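# Transfer plate E01 from nest N1 to nest N3

## Task

Take plate E01 off nest N1 and put it on the landing nest N3 so it rests level between N3's locators, with its A1 well in the N3 corner labelled A1. Releasing it a few millimetres above N3 is acceptable, but a much larger drop there counts as a failure. Plate E07 has to stay on N2 exactly as it began. The result only counts if it holds without the robot supporting anything, so open the gripper and pull the hand away at the end.

## Robot and tools

Robot: one arm with five joints (waist, shoulder, elbow, wrist pitch, wrist roll) and a two-finger gripper. With only five joints, the flange axis can lean toward or away from the base but never to the side. The fingers project sideways from the flange. They are level when the flange points straight down, and wrist roll turns them around that axis.

Frames: the scene frame has its origin on the tabletop directly under the arm base, with +z up and +y to the left when facing along +x. The base may sit slightly tilted. In the gripper's own frame, +x runs along the fingers toward their tips, y is the direction in which the fingers open and close, and +z points back toward the flange. The reported hand position (end_effector_position) is the point midway between the finger pads, roughly 2 cm short of the tips. At long reach it can be a little off.

Row format: every motion command is a single row of 7 numbers in [-1, 1]: dx, dy, dz, rx, ry, rz, opening. There is only one arm, so a row is one flat list. The first six values are offsets, not absolute poses. They are expressed in the gripper's own axes and scaled so that 1.0 equals 0.6 m of translation or 180 degrees of rotation. rx, ry, rz together form a single rotation vector. Opening is absolute: +1 is fully open (0.150 m between the pads) and -1 is closed (a 0.071 m gap remains).

execute_actions(actions): actions is a list of actions. Each action is a list of up to 15 rows, and each row is applied for one 1/30 s step. If an action has fewer than 15 rows, its final row repeats until 15 steps (0.5 s) have passed. Every row in an action is an offset from the gripper's measured pose at the start of that action, not from the row before it. For the first action in a call, that start pose is the last pose reported in this scene. An empty list changes nothing and just returns the current state and images.

Per-step clipping: at each step the commanded pose is limited to 70 mm and 16 degrees from the measured pose. After an action the arm travels only as far as the last clipped pose, so a distant target needs several actions.

move(target, speed, blocking): sends the gripper in a straight line toward one target row. Its offsets are taken from the pose in the latest result that shows one, in gripper axes and on the same scale. Its opening is applied when the move begins. speed is the path's top speed in m/s, from 0.002 to 0.5 (default 0.25); rotation is capped at twice that value in rad/s. A path runs 0.5 to 10 s, and a longer one ends short of the target. The path does not slow for obstacles, the hand can lag behind or overshoot the speed, and faster contact hits harder. When the hand is tilted, a straight path that keeps its orientation often ends held or off_target. With blocking=false the call returns after 0.5 s while the arm keeps moving. Until a result shows that move has ended, call wait or stop before sending new moves or rows.

wait(seconds): seconds from 0 to 10. The arm keeps its last command, and the call returns early if a running move finishes. stop(): brakes a running move to a halt; it needs room to brake, and the fingers keep moving. zoom_image(camera, region): camera is cam_head_left, cam_head_right or cam_wrist; region is [x0, y0, x1, y1] in image pixels measured from the top-left corner, at most 504 by 504. Each image is 896x504. read_manual(section): returns licence texts only; section "licences". finished_scene(scene): pass the current scene's number once the plate is placed, released and the hand has moved clear. This cannot be undone.

Results: the state line gives position in metres, end_effector_quat_wxyz, and linear and angular velocities in the scene frame. "Hand target" is the pose the controller is currently driving toward. Joint positions and Joint velocities list the five joints in rad or rad/s, then the pad gap in m. grip_measured reports the actual opening on the command scale, with a fixed error of up to about 0.025. A "move:" line gives the ending (done, off_target, moving, held, fault), any limits that acted (paced means the command was clipped; held means some steps were blocked, after which the arm may jump ahead faster than requested), and the remaining distance to target. "pose unreachable" means the clearance check altered or blocked the command; a mount under the base counts as part of the arm.

Plate layout: well A1 sits at the labelled short end of a plate, in the corner farthest from the labelled long side. Each nest's name is on a sign on the deck beside it.

Gripping: to hold something, command an opening at least about 0.04 below grip_measured. Each pad pushes with up to roughly 20 N, and a fast close can squeeze harder.

Hazards: pressing against a firm surface builds force while the hand is short of its target. Zero offsets do not relieve that force; moving away does. If a joint reaches its load limit (waist and shoulder 45.5, elbow 27.3, wrist pitch and wrist roll 18.2 N m, counting any held load), the arm backs off, holds still for 10 s and skips the rest of the call. Holding weight heats the motors: a MOTOR HOT warning appears at 65 °C, and at 80 °C the brakes lock until the motors cool. Avoid dropping items, slamming, hard collisions, strong pushes, and anything leaving the table; knocking something off the table ends the scene. Lower the plate gently into N3 and keep clear of E07 on N2.

Each tool is called as name(argument=value, ...), one argument or row to a line, values as JSON.

## Session

execute_actions(
  actions=[],
)

Scene clock: 0.00 s.
end_effector_position=(+0.1582, +0.1852, +0.2818) grip_measured=+1.00 end_effector_quat_wxyz=(+0.977, -0.039, +0.023, +0.209) end_effector_velocity=(-0.000, +0.000, -0.000) end_effector_angular_velocity=(-0.001, +0.000, +0.002)
Joint positions: [ 1.437 -1.479 -0.081  1.651  1.002  0.15 ]
Joint velocities: [ 0.001 -0.    -0.     0.001 -0.     0.   ]
Motor temperatures (°C, as the motors report them): [34 37 37 37 45]
Hand target: +0.158, +0.185, +0.282; +0.977, -0.039, +0.023, +0.209

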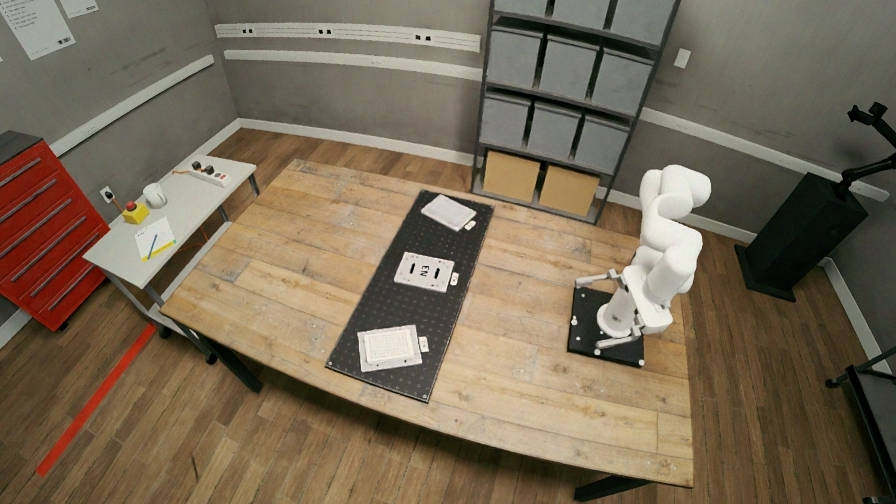

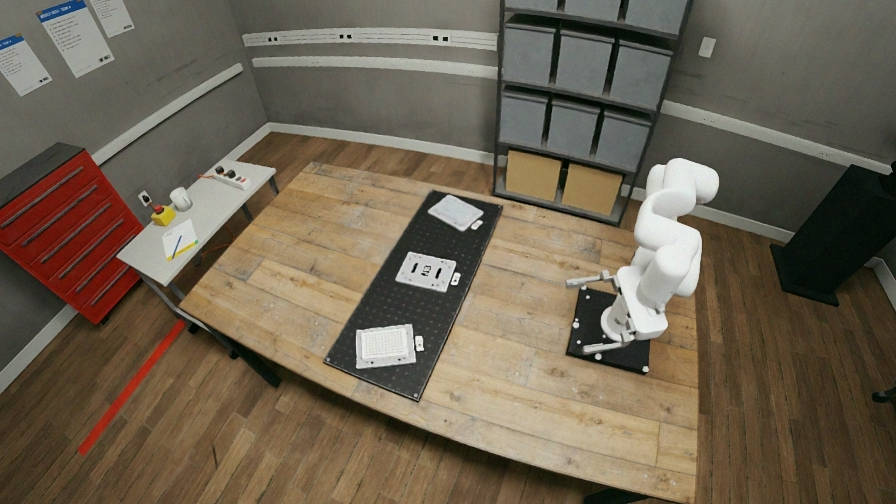

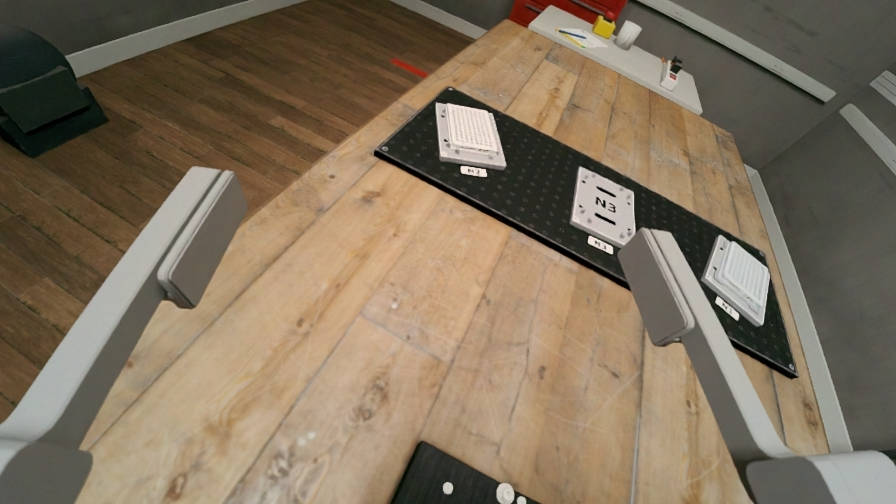

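zoom_image(
  camera="cam_head_left",
  region=[300, 170, 520, 410],
)

zoom_image(
  camera="cam_wrist",
  region=[400, 80, 820, 380],
)

Region (300, 170, 520, 410) of cam_head_left's 896x504 image, scaled by 2.100, with more detail than that image has; it fills the left 462 columns of this view, and the rest is white.

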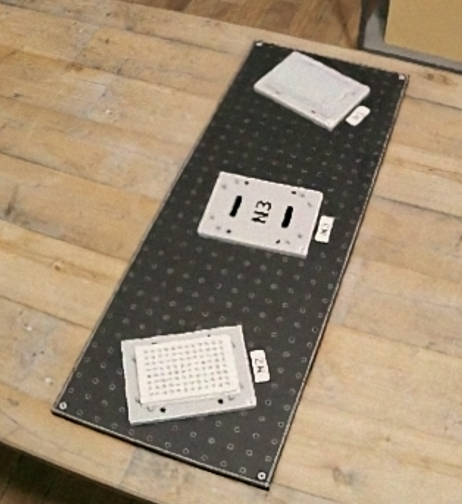

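Region (400, 80, 820, 380) of cam_wrist's 896x504 image, scaled by 1.200, with more detail than that image has; it fills the top 360 rows of this view, and the rest is white.

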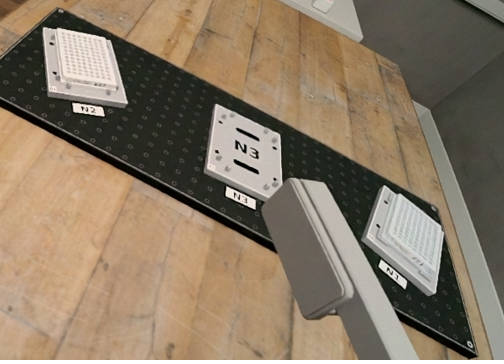

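move(
  target=[0.19, -0.768, -0.13, 0.0, 0.0, -0.261, 1.0],
  speed=0.3,
)

Scene clock: 2.30 s.
end_effector_position=(+0.1634, +0.1779, +0.2804) grip_measured=+1.00 end_effector_quat_wxyz=(+0.979, -0.039, +0.024, +0.200) end_effector_velocity=(-0.000, +0.000, +0.000) end_effector_angular_velocity=(+0.001, -0.000, +0.001)
Joint positions: [ 1.398 -1.508 -0.074  1.673  0.981  0.15 ]
Joint velocities: [-0.    -0.    -0.001 -0.    -0.001 -0.   ]
Motor temperatures (°C, as the motors report them): [34 37 39 37 45]
Hand target: +0.163, +0.178, +0.280; +0.979, -0.039, +0.024, +0.200
Off the commanded pose: 0.472 m, 46 deg; position and orientation clipped at the last step of the last action.
move: held; limits=paced,held; held on 52 of 58 steps, including the last
pose unreachable: on one or more control steps of this call, first in action 0 (counted from 0), an arm could not follow its commanded pose, so it was not sent that pose on those steps. On the call's last step it was still not sent that pose. It may still have moved: this result reports where it is.
cause: the commanded pose would bring two parts of the arm too close to each other (joints 2 (shoulder) to 5 (wrist roll) lie between them).
camera_calibration (this result's frames):
cam_wrist: T_world_to_cam=[[0.390316, -0.884343, 0.256108, 0.0199774], [-0.686772, -0.464927, -0.558737, 0.354307], [0.613186, 0.0421957, -0.788811, 0.220122], [0, 0, 0, 1]] pos_world=[0.100555, 0.173106, 0.366482]

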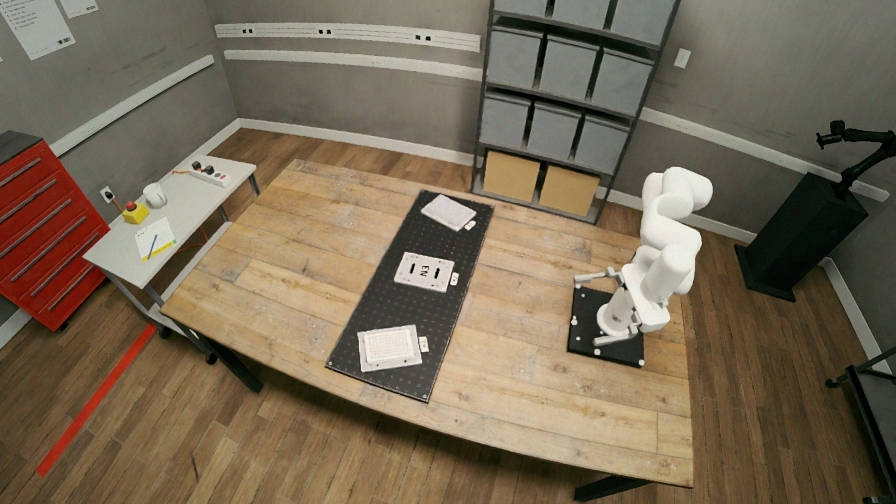

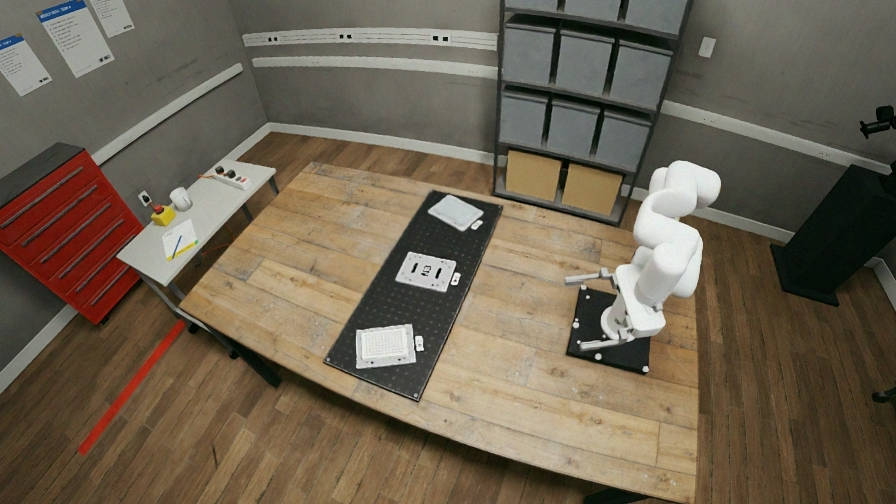

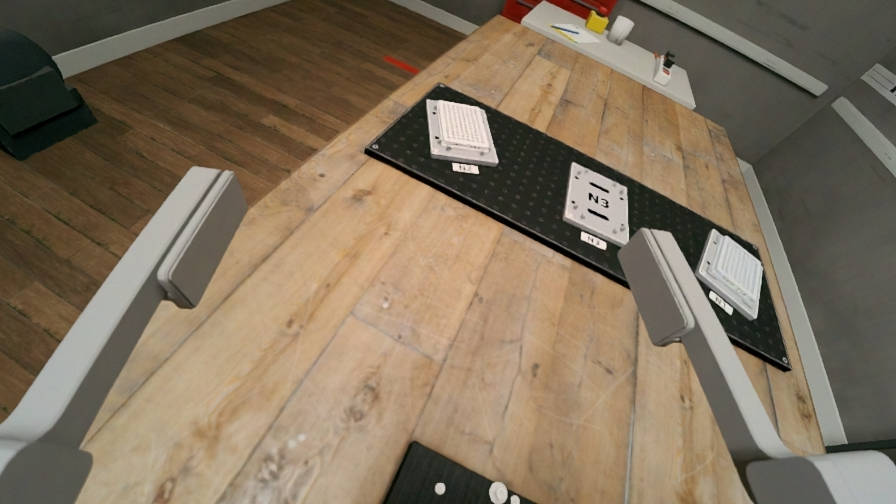

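move(
  target=[0.385, 0.053, 0.0, 0.0, 0.0, 0.0, 1.0],
  speed=0.3,
)

Scene clock: 4.63 s.
end_effector_position=(+0.3628, +0.2973, +0.2638) grip_measured=+1.00 end_effector_quat_wxyz=(+0.979, -0.020, +0.039, +0.198) end_effector_velocity=(+0.002, +0.001, -0.000) end_effector_angular_velocity=(+0.000, -0.000, -0.002)
Joint positions: [ 0.84  -0.383 -0.544  1.006  0.425  0.15 ]
Joint velocities: [-0.002  0.009 -0.007 -0.003 -0.     0.   ]
Motor temperatures (°C, as the motors report them): [34 37 40 37 45]
Hand target: +0.363, +0.297, +0.264; +0.979, -0.020, +0.039, +0.198
Off the commanded pose: 0.000 m, 3 deg.
move: off_target; limits=paced
camera_calibration (this result's frames):
cam_wrist: T_world_to_cam=[[0.394154, -0.893946, 0.213313, 0.0647183], [-0.708966, -0.443448, -0.54838, 0.536422], [0.584816, 0.0649139, -0.808565, 0.088412], [0, 0, 0, 1]] pos_world=[0.303092, 0.289991, 0.351845]

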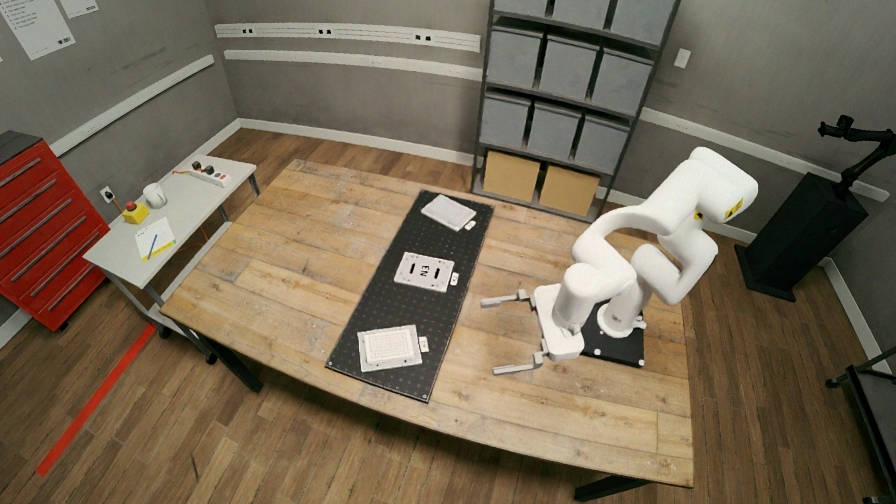

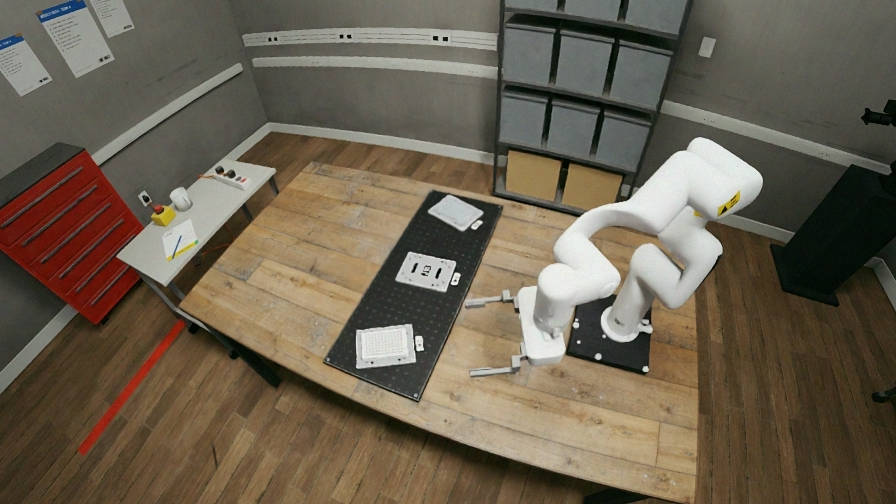

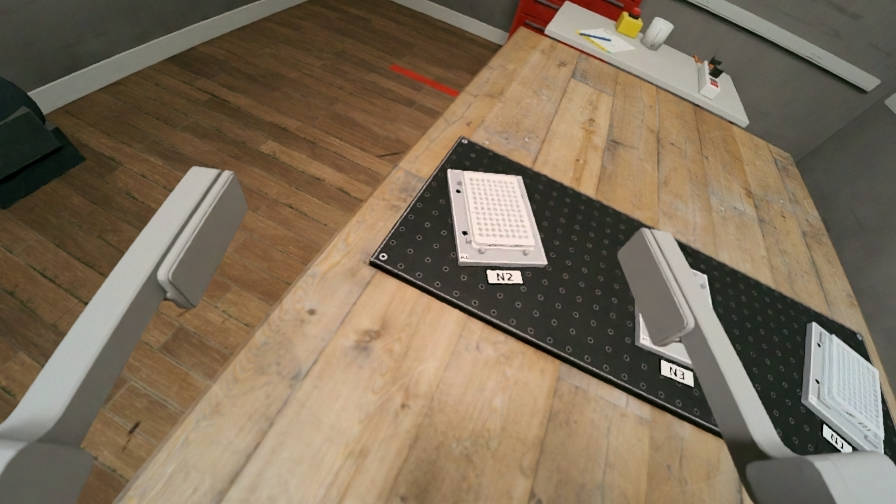

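move(
  target=[0, 0, 0, 0.0076, -0.027, 0.0, 1.0],
  speed=0.3,
)

Scene clock: 5.57 s.
end_effector_position=(+0.3629, +0.2974, +0.2638) grip_measured=+1.00 end_effector_quat_wxyz=(+0.980, +0.006, +0.004, +0.198) end_effector_velocity=(-0.001, +0.001, -0.000) end_effector_angular_velocity=(+0.008, -0.007, +0.002)
Joint positions: [ 0.839 -0.402 -0.473  0.868  0.425  0.15 ]
Joint velocities: [ 0.001 -0.001  0.009 -0.018 -0.001  0.   ]
Motor temperatures (°C, as the motors report them): [34 37 41 38 45]
Hand target: +0.363, +0.297, +0.264; +0.980, +0.006, +0.003, +0.199
Off the commanded pose: 0.000 m, 1 deg.
move: done
camera_calibration (this result's frames):
cam_wrist: T_world_to_cam=[[0.382098, -0.906616, 0.179018, 0.0819305], [-0.675165, -0.406145, -0.615791, 0.530958], [0.630994, 0.114426, -0.767303, 0.0460444], [0, 0, 0, 1]] pos_world=[0.298125, 0.284657, 0.347622]

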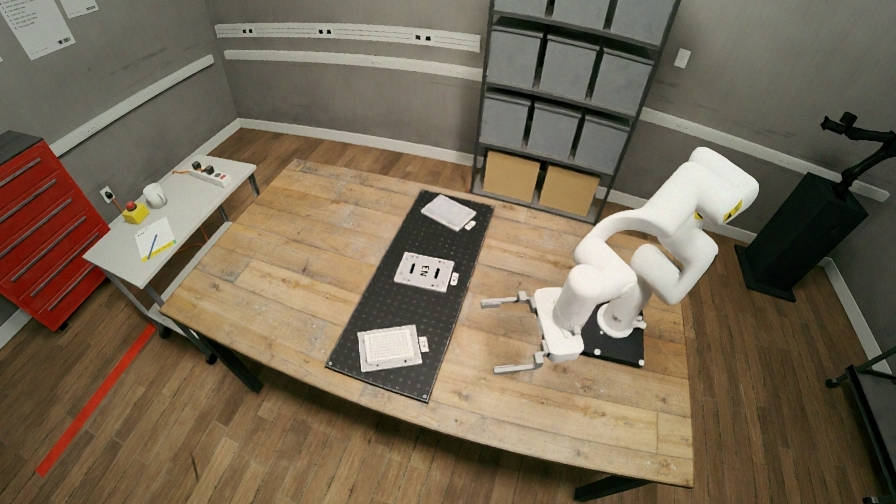

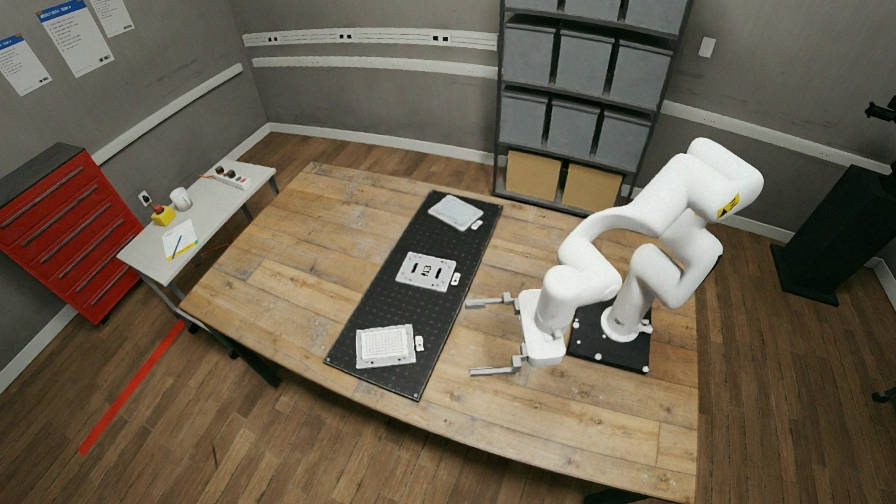

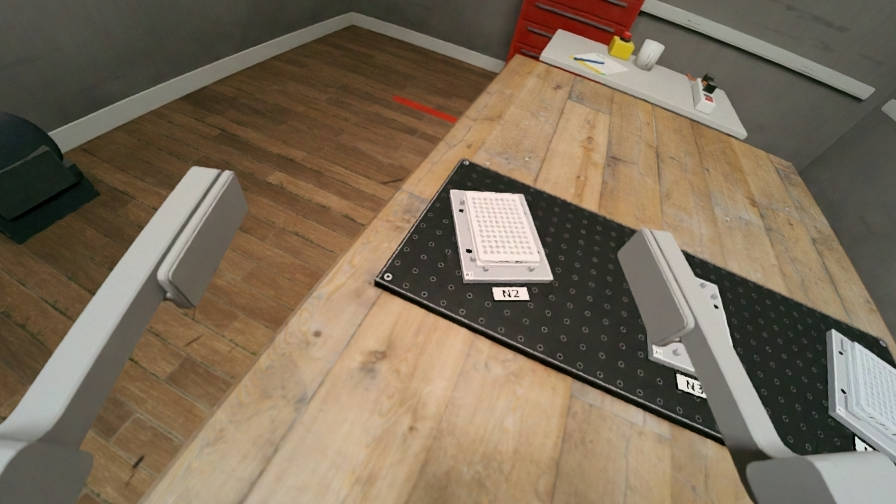

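move(
  target=[-0.118, -0.867, -0.19, 0, 0, -0.2556, 1.0],
  speed=0.3,
)

Scene clock: 8.17 s.
end_effector_position=(+0.4990, -0.2071, +0.1419) grip_measured=+1.00 end_effector_quat_wxyz=(+0.980, +0.001, +0.008, -0.200) end_effector_velocity=(+0.002, -0.002, -0.000) end_effector_angular_velocity=(-0.001, -0.001, -0.003)
Joint positions: [-0.375  0.124 -0.6    0.476  0.013  0.15 ]
Joint velocities: [-0.003  0.008 -0.009 -0.001  0.     0.   ]
Motor temperatures (°C, as the motors report them): [34 37 41 38 45]
Hand target: +0.499, -0.207, +0.142; +0.980, +0.001, +0.008, -0.200
Off the commanded pose: 0.002 m, 0 deg.
move: done
camera_calibration (this result's frames):
cam_wrist: T_world_to_cam=[[-0.38351, -0.903035, 0.193513, -0.0248935], [-0.77094, 0.197667, -0.605458, 0.514242], [0.508499, -0.381386, -0.771993, -0.116591], [0, 0, 0, 1]] pos_world=[0.446189, -0.168594, 0.226161]

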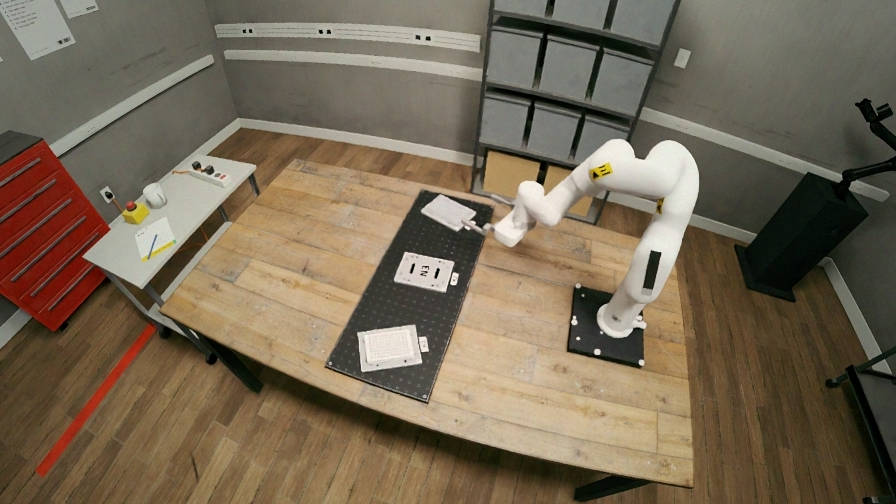

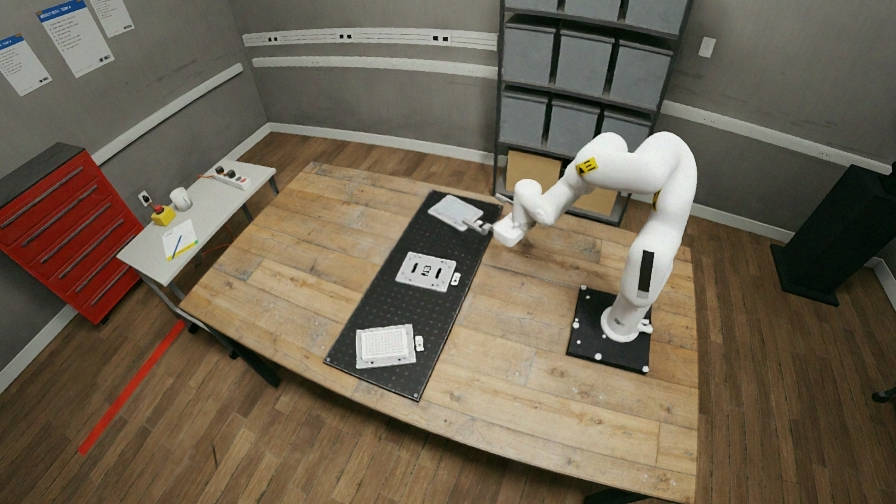

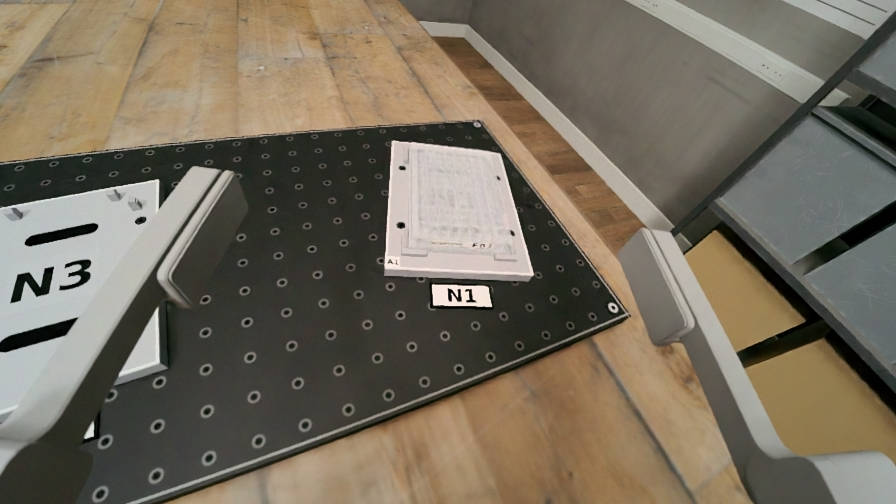

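zoom_image(
  camera="cam_wrist",
  region=[360, 120, 560, 320],
)

Region (360, 120, 560, 320) of cam_wrist's 896x504 image, scaled by 2.520, with more detail than that image has.

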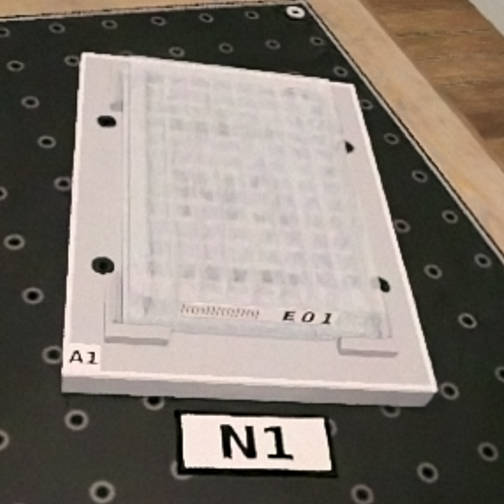

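move(
  target=[0.28, -0.05, -0.11, 0, -0.004, 0.015, 1.0],
  speed=0.25,
)

Scene clock: 10.10 s.
end_effector_position=(+0.6408, -0.3002, +0.0739) grip_measured=+1.00 end_effector_quat_wxyz=(+0.984, -0.001, +0.002, -0.177) end_effector_velocity=(+0.001, -0.001, -0.001) end_effector_angular_velocity=(+0.001, +0.002, -0.000)
Joint positions: [-0.445  0.713 -1.302  0.577 -0.104  0.15 ]
Joint velocities: [-0.001  0.007 -0.01   0.005 -0.001  0.   ]
Motor temperatures (°C, as the motors report them): [34 37 42 38 45]
Hand target: +0.641, -0.300, +0.074; +0.984, -0.001, +0.002, -0.177
Off the commanded pose: 0.001 m, 0 deg.
move: done
camera_calibration (this result's frames):
cam_wrist: T_world_to_cam=[[-0.342756, -0.919172, 0.194015, -0.0724181], [-0.772352, 0.158155, -0.615191, 0.590511], [0.534781, -0.360708, -0.764133, -0.287863], [0, 0, 0, 1]] pos_world=[0.585204, -0.263792, 0.157361]

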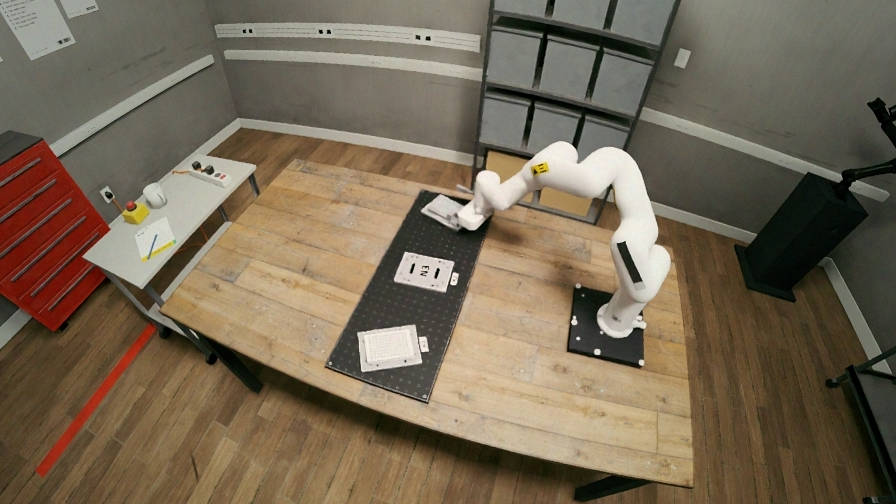

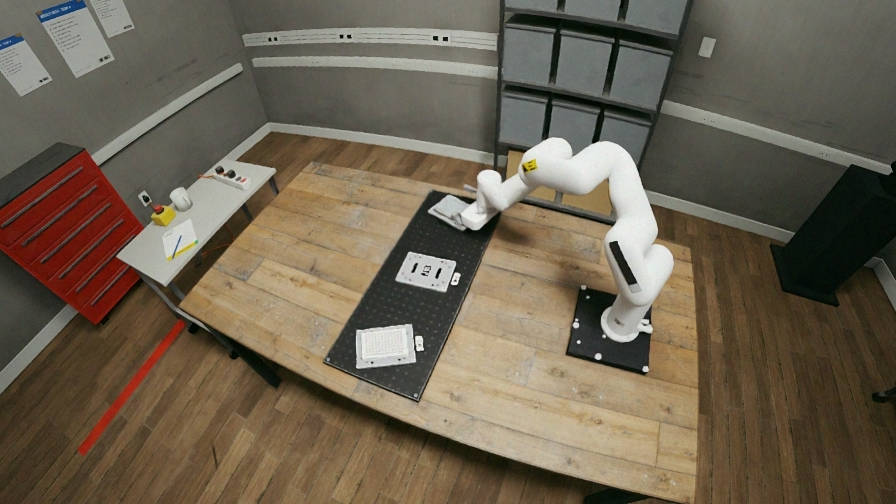

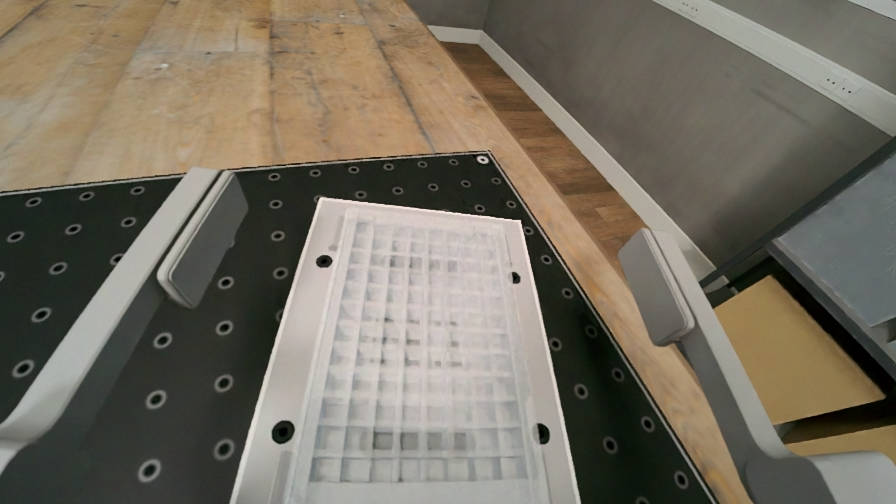

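move(
  target=[-0.042, 0, -0.06, 0, 0, 0, 1.0],
  speed=0.1,
)

Scene clock: 11.13 s.
end_effector_position=(+0.6176, -0.2917, +0.0387) grip_measured=+1.00 end_effector_quat_wxyz=(+0.984, -0.001, +0.002, -0.177) end_effector_velocity=(-0.002, +0.001, -0.003) end_effector_angular_velocity=(-0.001, -0.002, +0.000)
Joint positions: [-0.45   0.747 -1.218  0.459 -0.109  0.15 ]
Joint velocities: [ 0.001  0.003  0.007 -0.013  0.     0.   ]
Motor temperatures (°C, as the motors report them): [34 38 42 38 45]
Hand target: +0.617, -0.291, +0.038; +0.984, -0.001, +0.002, -0.177
Off the commanded pose: 0.001 m, 0 deg.
move: done
camera_calibration (this result's frames):
cam_wrist: T_world_to_cam=[[-0.342859, -0.919105, 0.194147, -0.0656523], [-0.771972, 0.157909, -0.61573, 0.549286], [0.535263, -0.360985, -0.763664, -0.299726], [0, 0, 0, 1]] pos_world=[0.561957, -0.255275, 0.122068]

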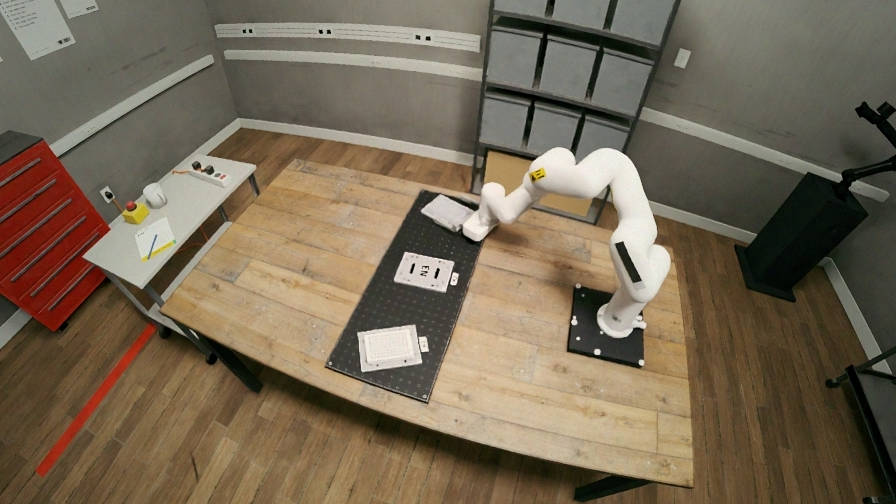

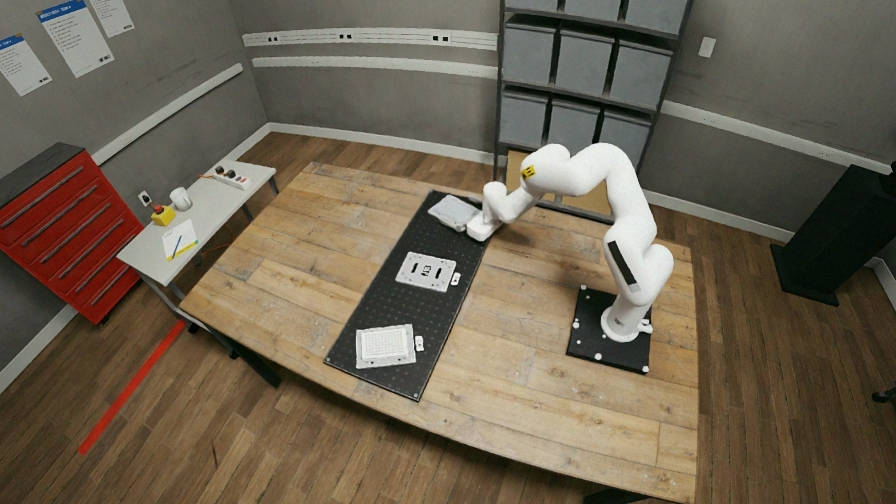

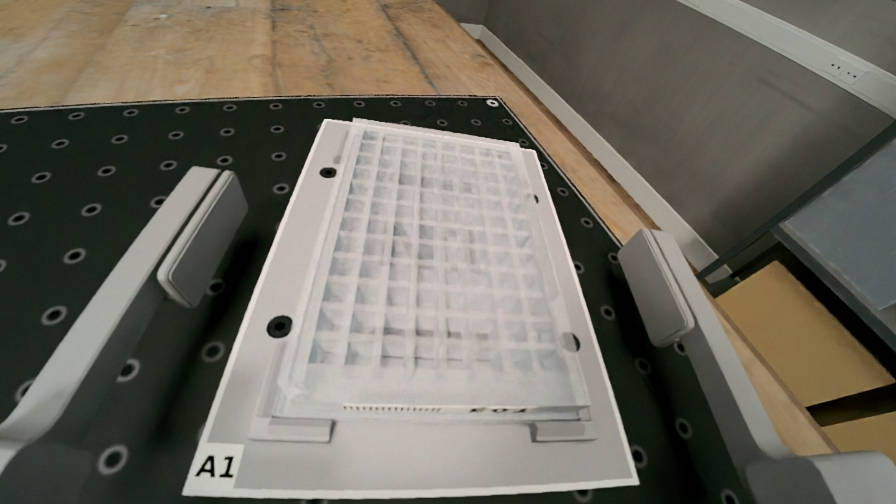

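move(
  target=[0, 0, -0.012, 0, 0, 0, -0.3],
  speed=0.03,
)

Scene clock: 12.03 s.
end_effector_position=(+0.6184, -0.2921, +0.0334) grip_measured=-0.30 end_effector_quat_wxyz=(+0.984, -0.002, -0.000, -0.177) end_effector_velocity=(+0.000, -0.001, -0.002) end_effector_angular_velocity=(-0.001, -0.001, -0.001)
Joint positions: [-0.45   0.764 -1.226  0.446 -0.109  0.099]
Joint velocities: [-0.001  0.006 -0.003 -0.004 -0.     0.   ]
Motor temperatures (°C, as the motors report them): [34 38 42 38 45]
Hand target: +0.618, -0.292, +0.031; +0.984, -0.001, +0.002, -0.177
Off the commanded pose: 0.002 m, 0 deg.
move: done
camera_calibration (this result's frames):
cam_wrist: T_world_to_cam=[[-0.343252, -0.91888, 0.194519, -0.0644166], [-0.770063, 0.156748, -0.618411, 0.545378], [0.537755, -0.362063, -0.7614, -0.306255], [0, 0, 0, 1]] pos_world=[0.562554, -0.255561, 0.116616]

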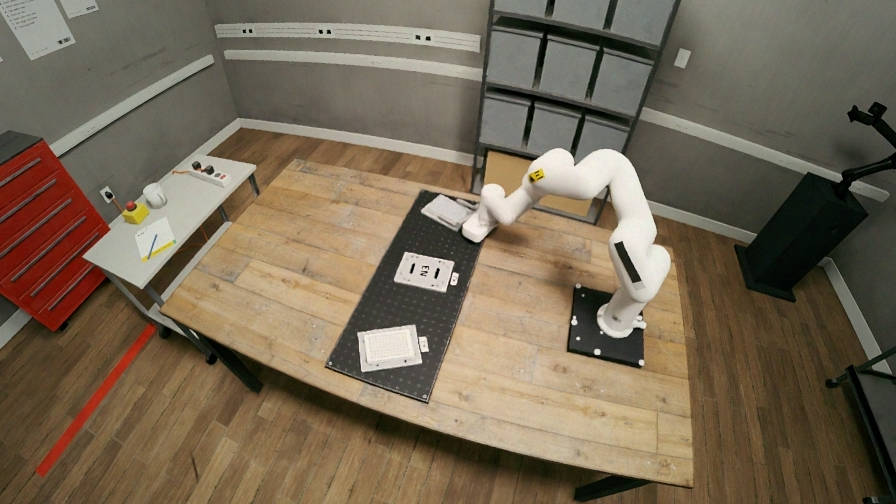

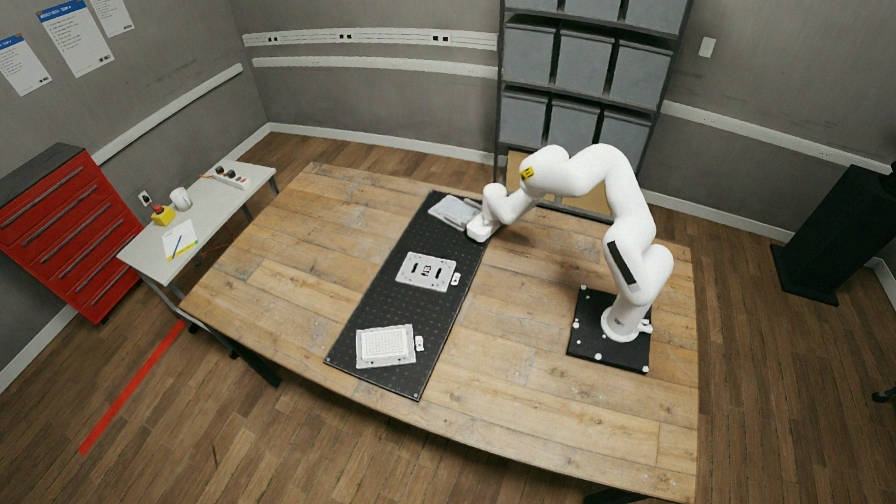

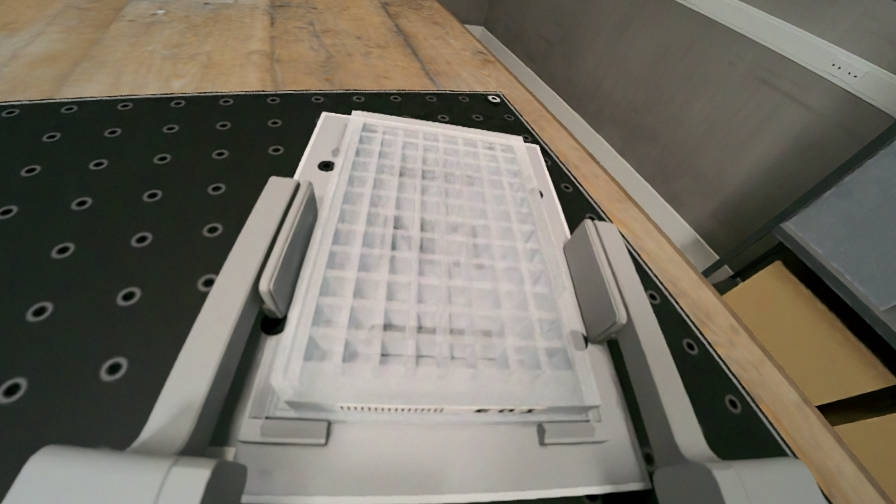

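move(
  target=[0, 0, 0.002, 0, 0, 0, -0.75],
  speed=0.02,
)

Scene clock: 12.77 s.
end_effector_position=(+0.6189, -0.2903, +0.0339) grip_measured=-0.64 end_effector_quat_wxyz=(+0.985, -0.001, +0.000, -0.175) end_effector_velocity=(-0.001, +0.000, +0.001) end_effector_angular_velocity=(+0.000, +0.001, +0.003)
Joint positions: [-0.448  0.761 -1.225  0.449 -0.112  0.085]
Joint velocities: [-0.001 -0.004  0.005  0.    -0.004 -0.   ]
Motor temperatures (°C, as the motors report them): [34 38 42 38 45]
Hand target: +0.618, -0.292, +0.035; +0.984, -0.002, -0.000, -0.177
Off the commanded pose: 0.002 m, 0 deg.
move: done
camera_calibration (this result's frames):
cam_wrist: T_world_to_cam=[[-0.338721, -0.920594, 0.194359, -0.0659498], [-0.77146, 0.153483, -0.617489, 0.545666], [0.538626, -0.359097, -0.762189, -0.305161], [0, 0, 0, 1]] pos_world=[0.562988, -0.254046, 0.11717]

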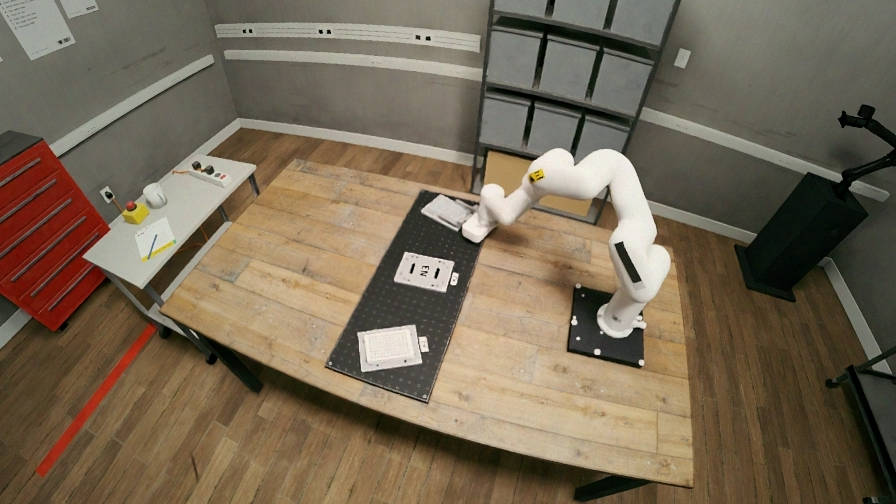

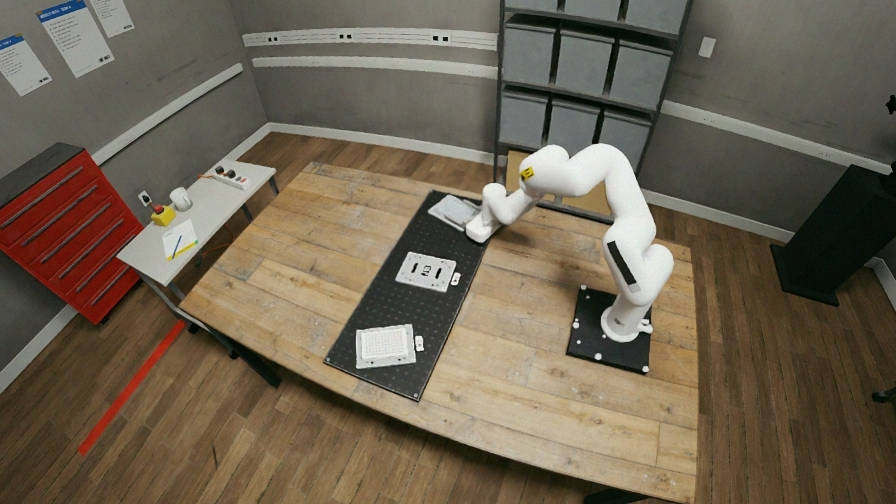

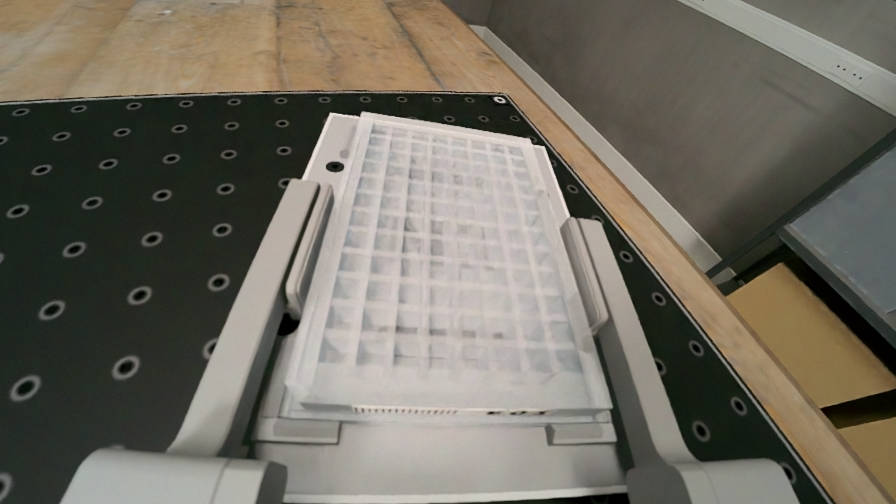

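Gripped. Lift.

move(
  target=[0, 0, 0.1, 0, 0, 0, -0.75],
  speed=0.08,
)

Scene clock: 14.00 s.
end_effector_position=(+0.6186, -0.2901, +0.0932) grip_measured=-0.75 end_effector_quat_wxyz=(+0.985, -0.001, +0.001, -0.175) end_effector_velocity=(+0.002, +0.002, +0.004) end_effector_angular_velocity=(-0.002, -0.004, +0.005)
Joint positions: [-0.448  0.607 -1.177  0.556 -0.112  0.081]
Joint velocities: [ 0.003 -0.008  0.     0.004 -0.002  0.   ]
Motor temperatures (°C, as the motors report them): [34 38 42 38 45]
Hand target: +0.619, -0.290, +0.094; +0.985, -0.001, +0.000, -0.175
Off the commanded pose: 0.001 m, 0 deg.
move: done
camera_calibration (this result's frames):
cam_wrist: T_world_to_cam=[[-0.338989, -0.920515, 0.194264, -0.0772908], [-0.771898, 0.154093, -0.616789, 0.582332], [0.537829, -0.359036, -0.76278, -0.259184], [0, 0, 0, 1]] pos_world=[0.562697, -0.253937, 0.17649]

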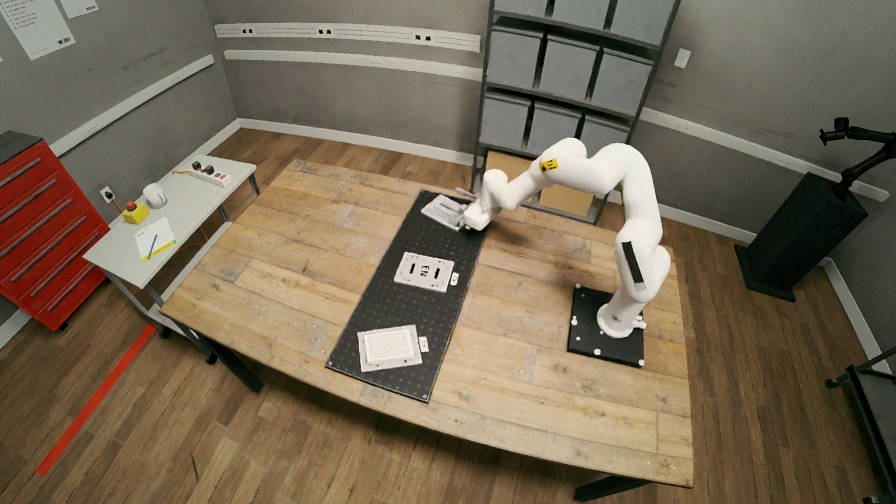

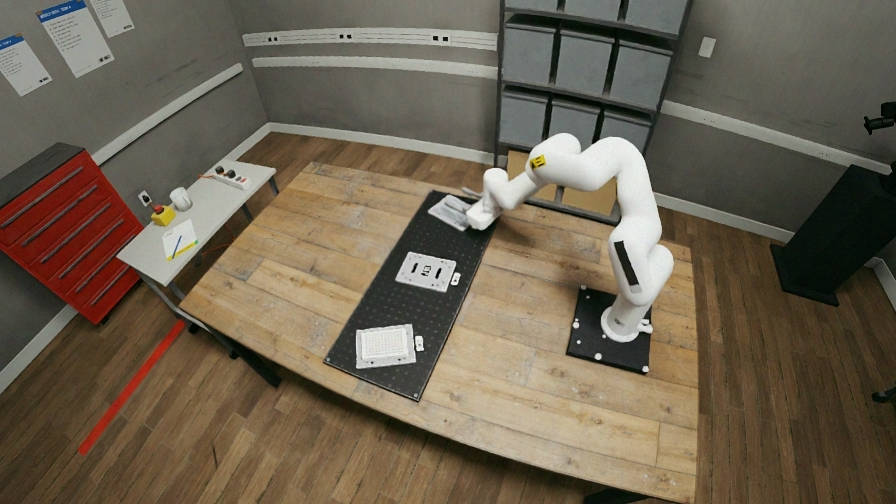

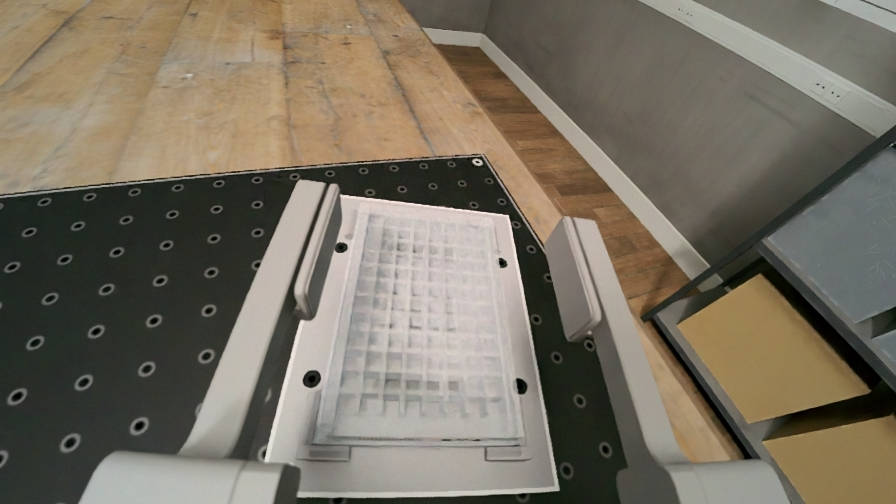

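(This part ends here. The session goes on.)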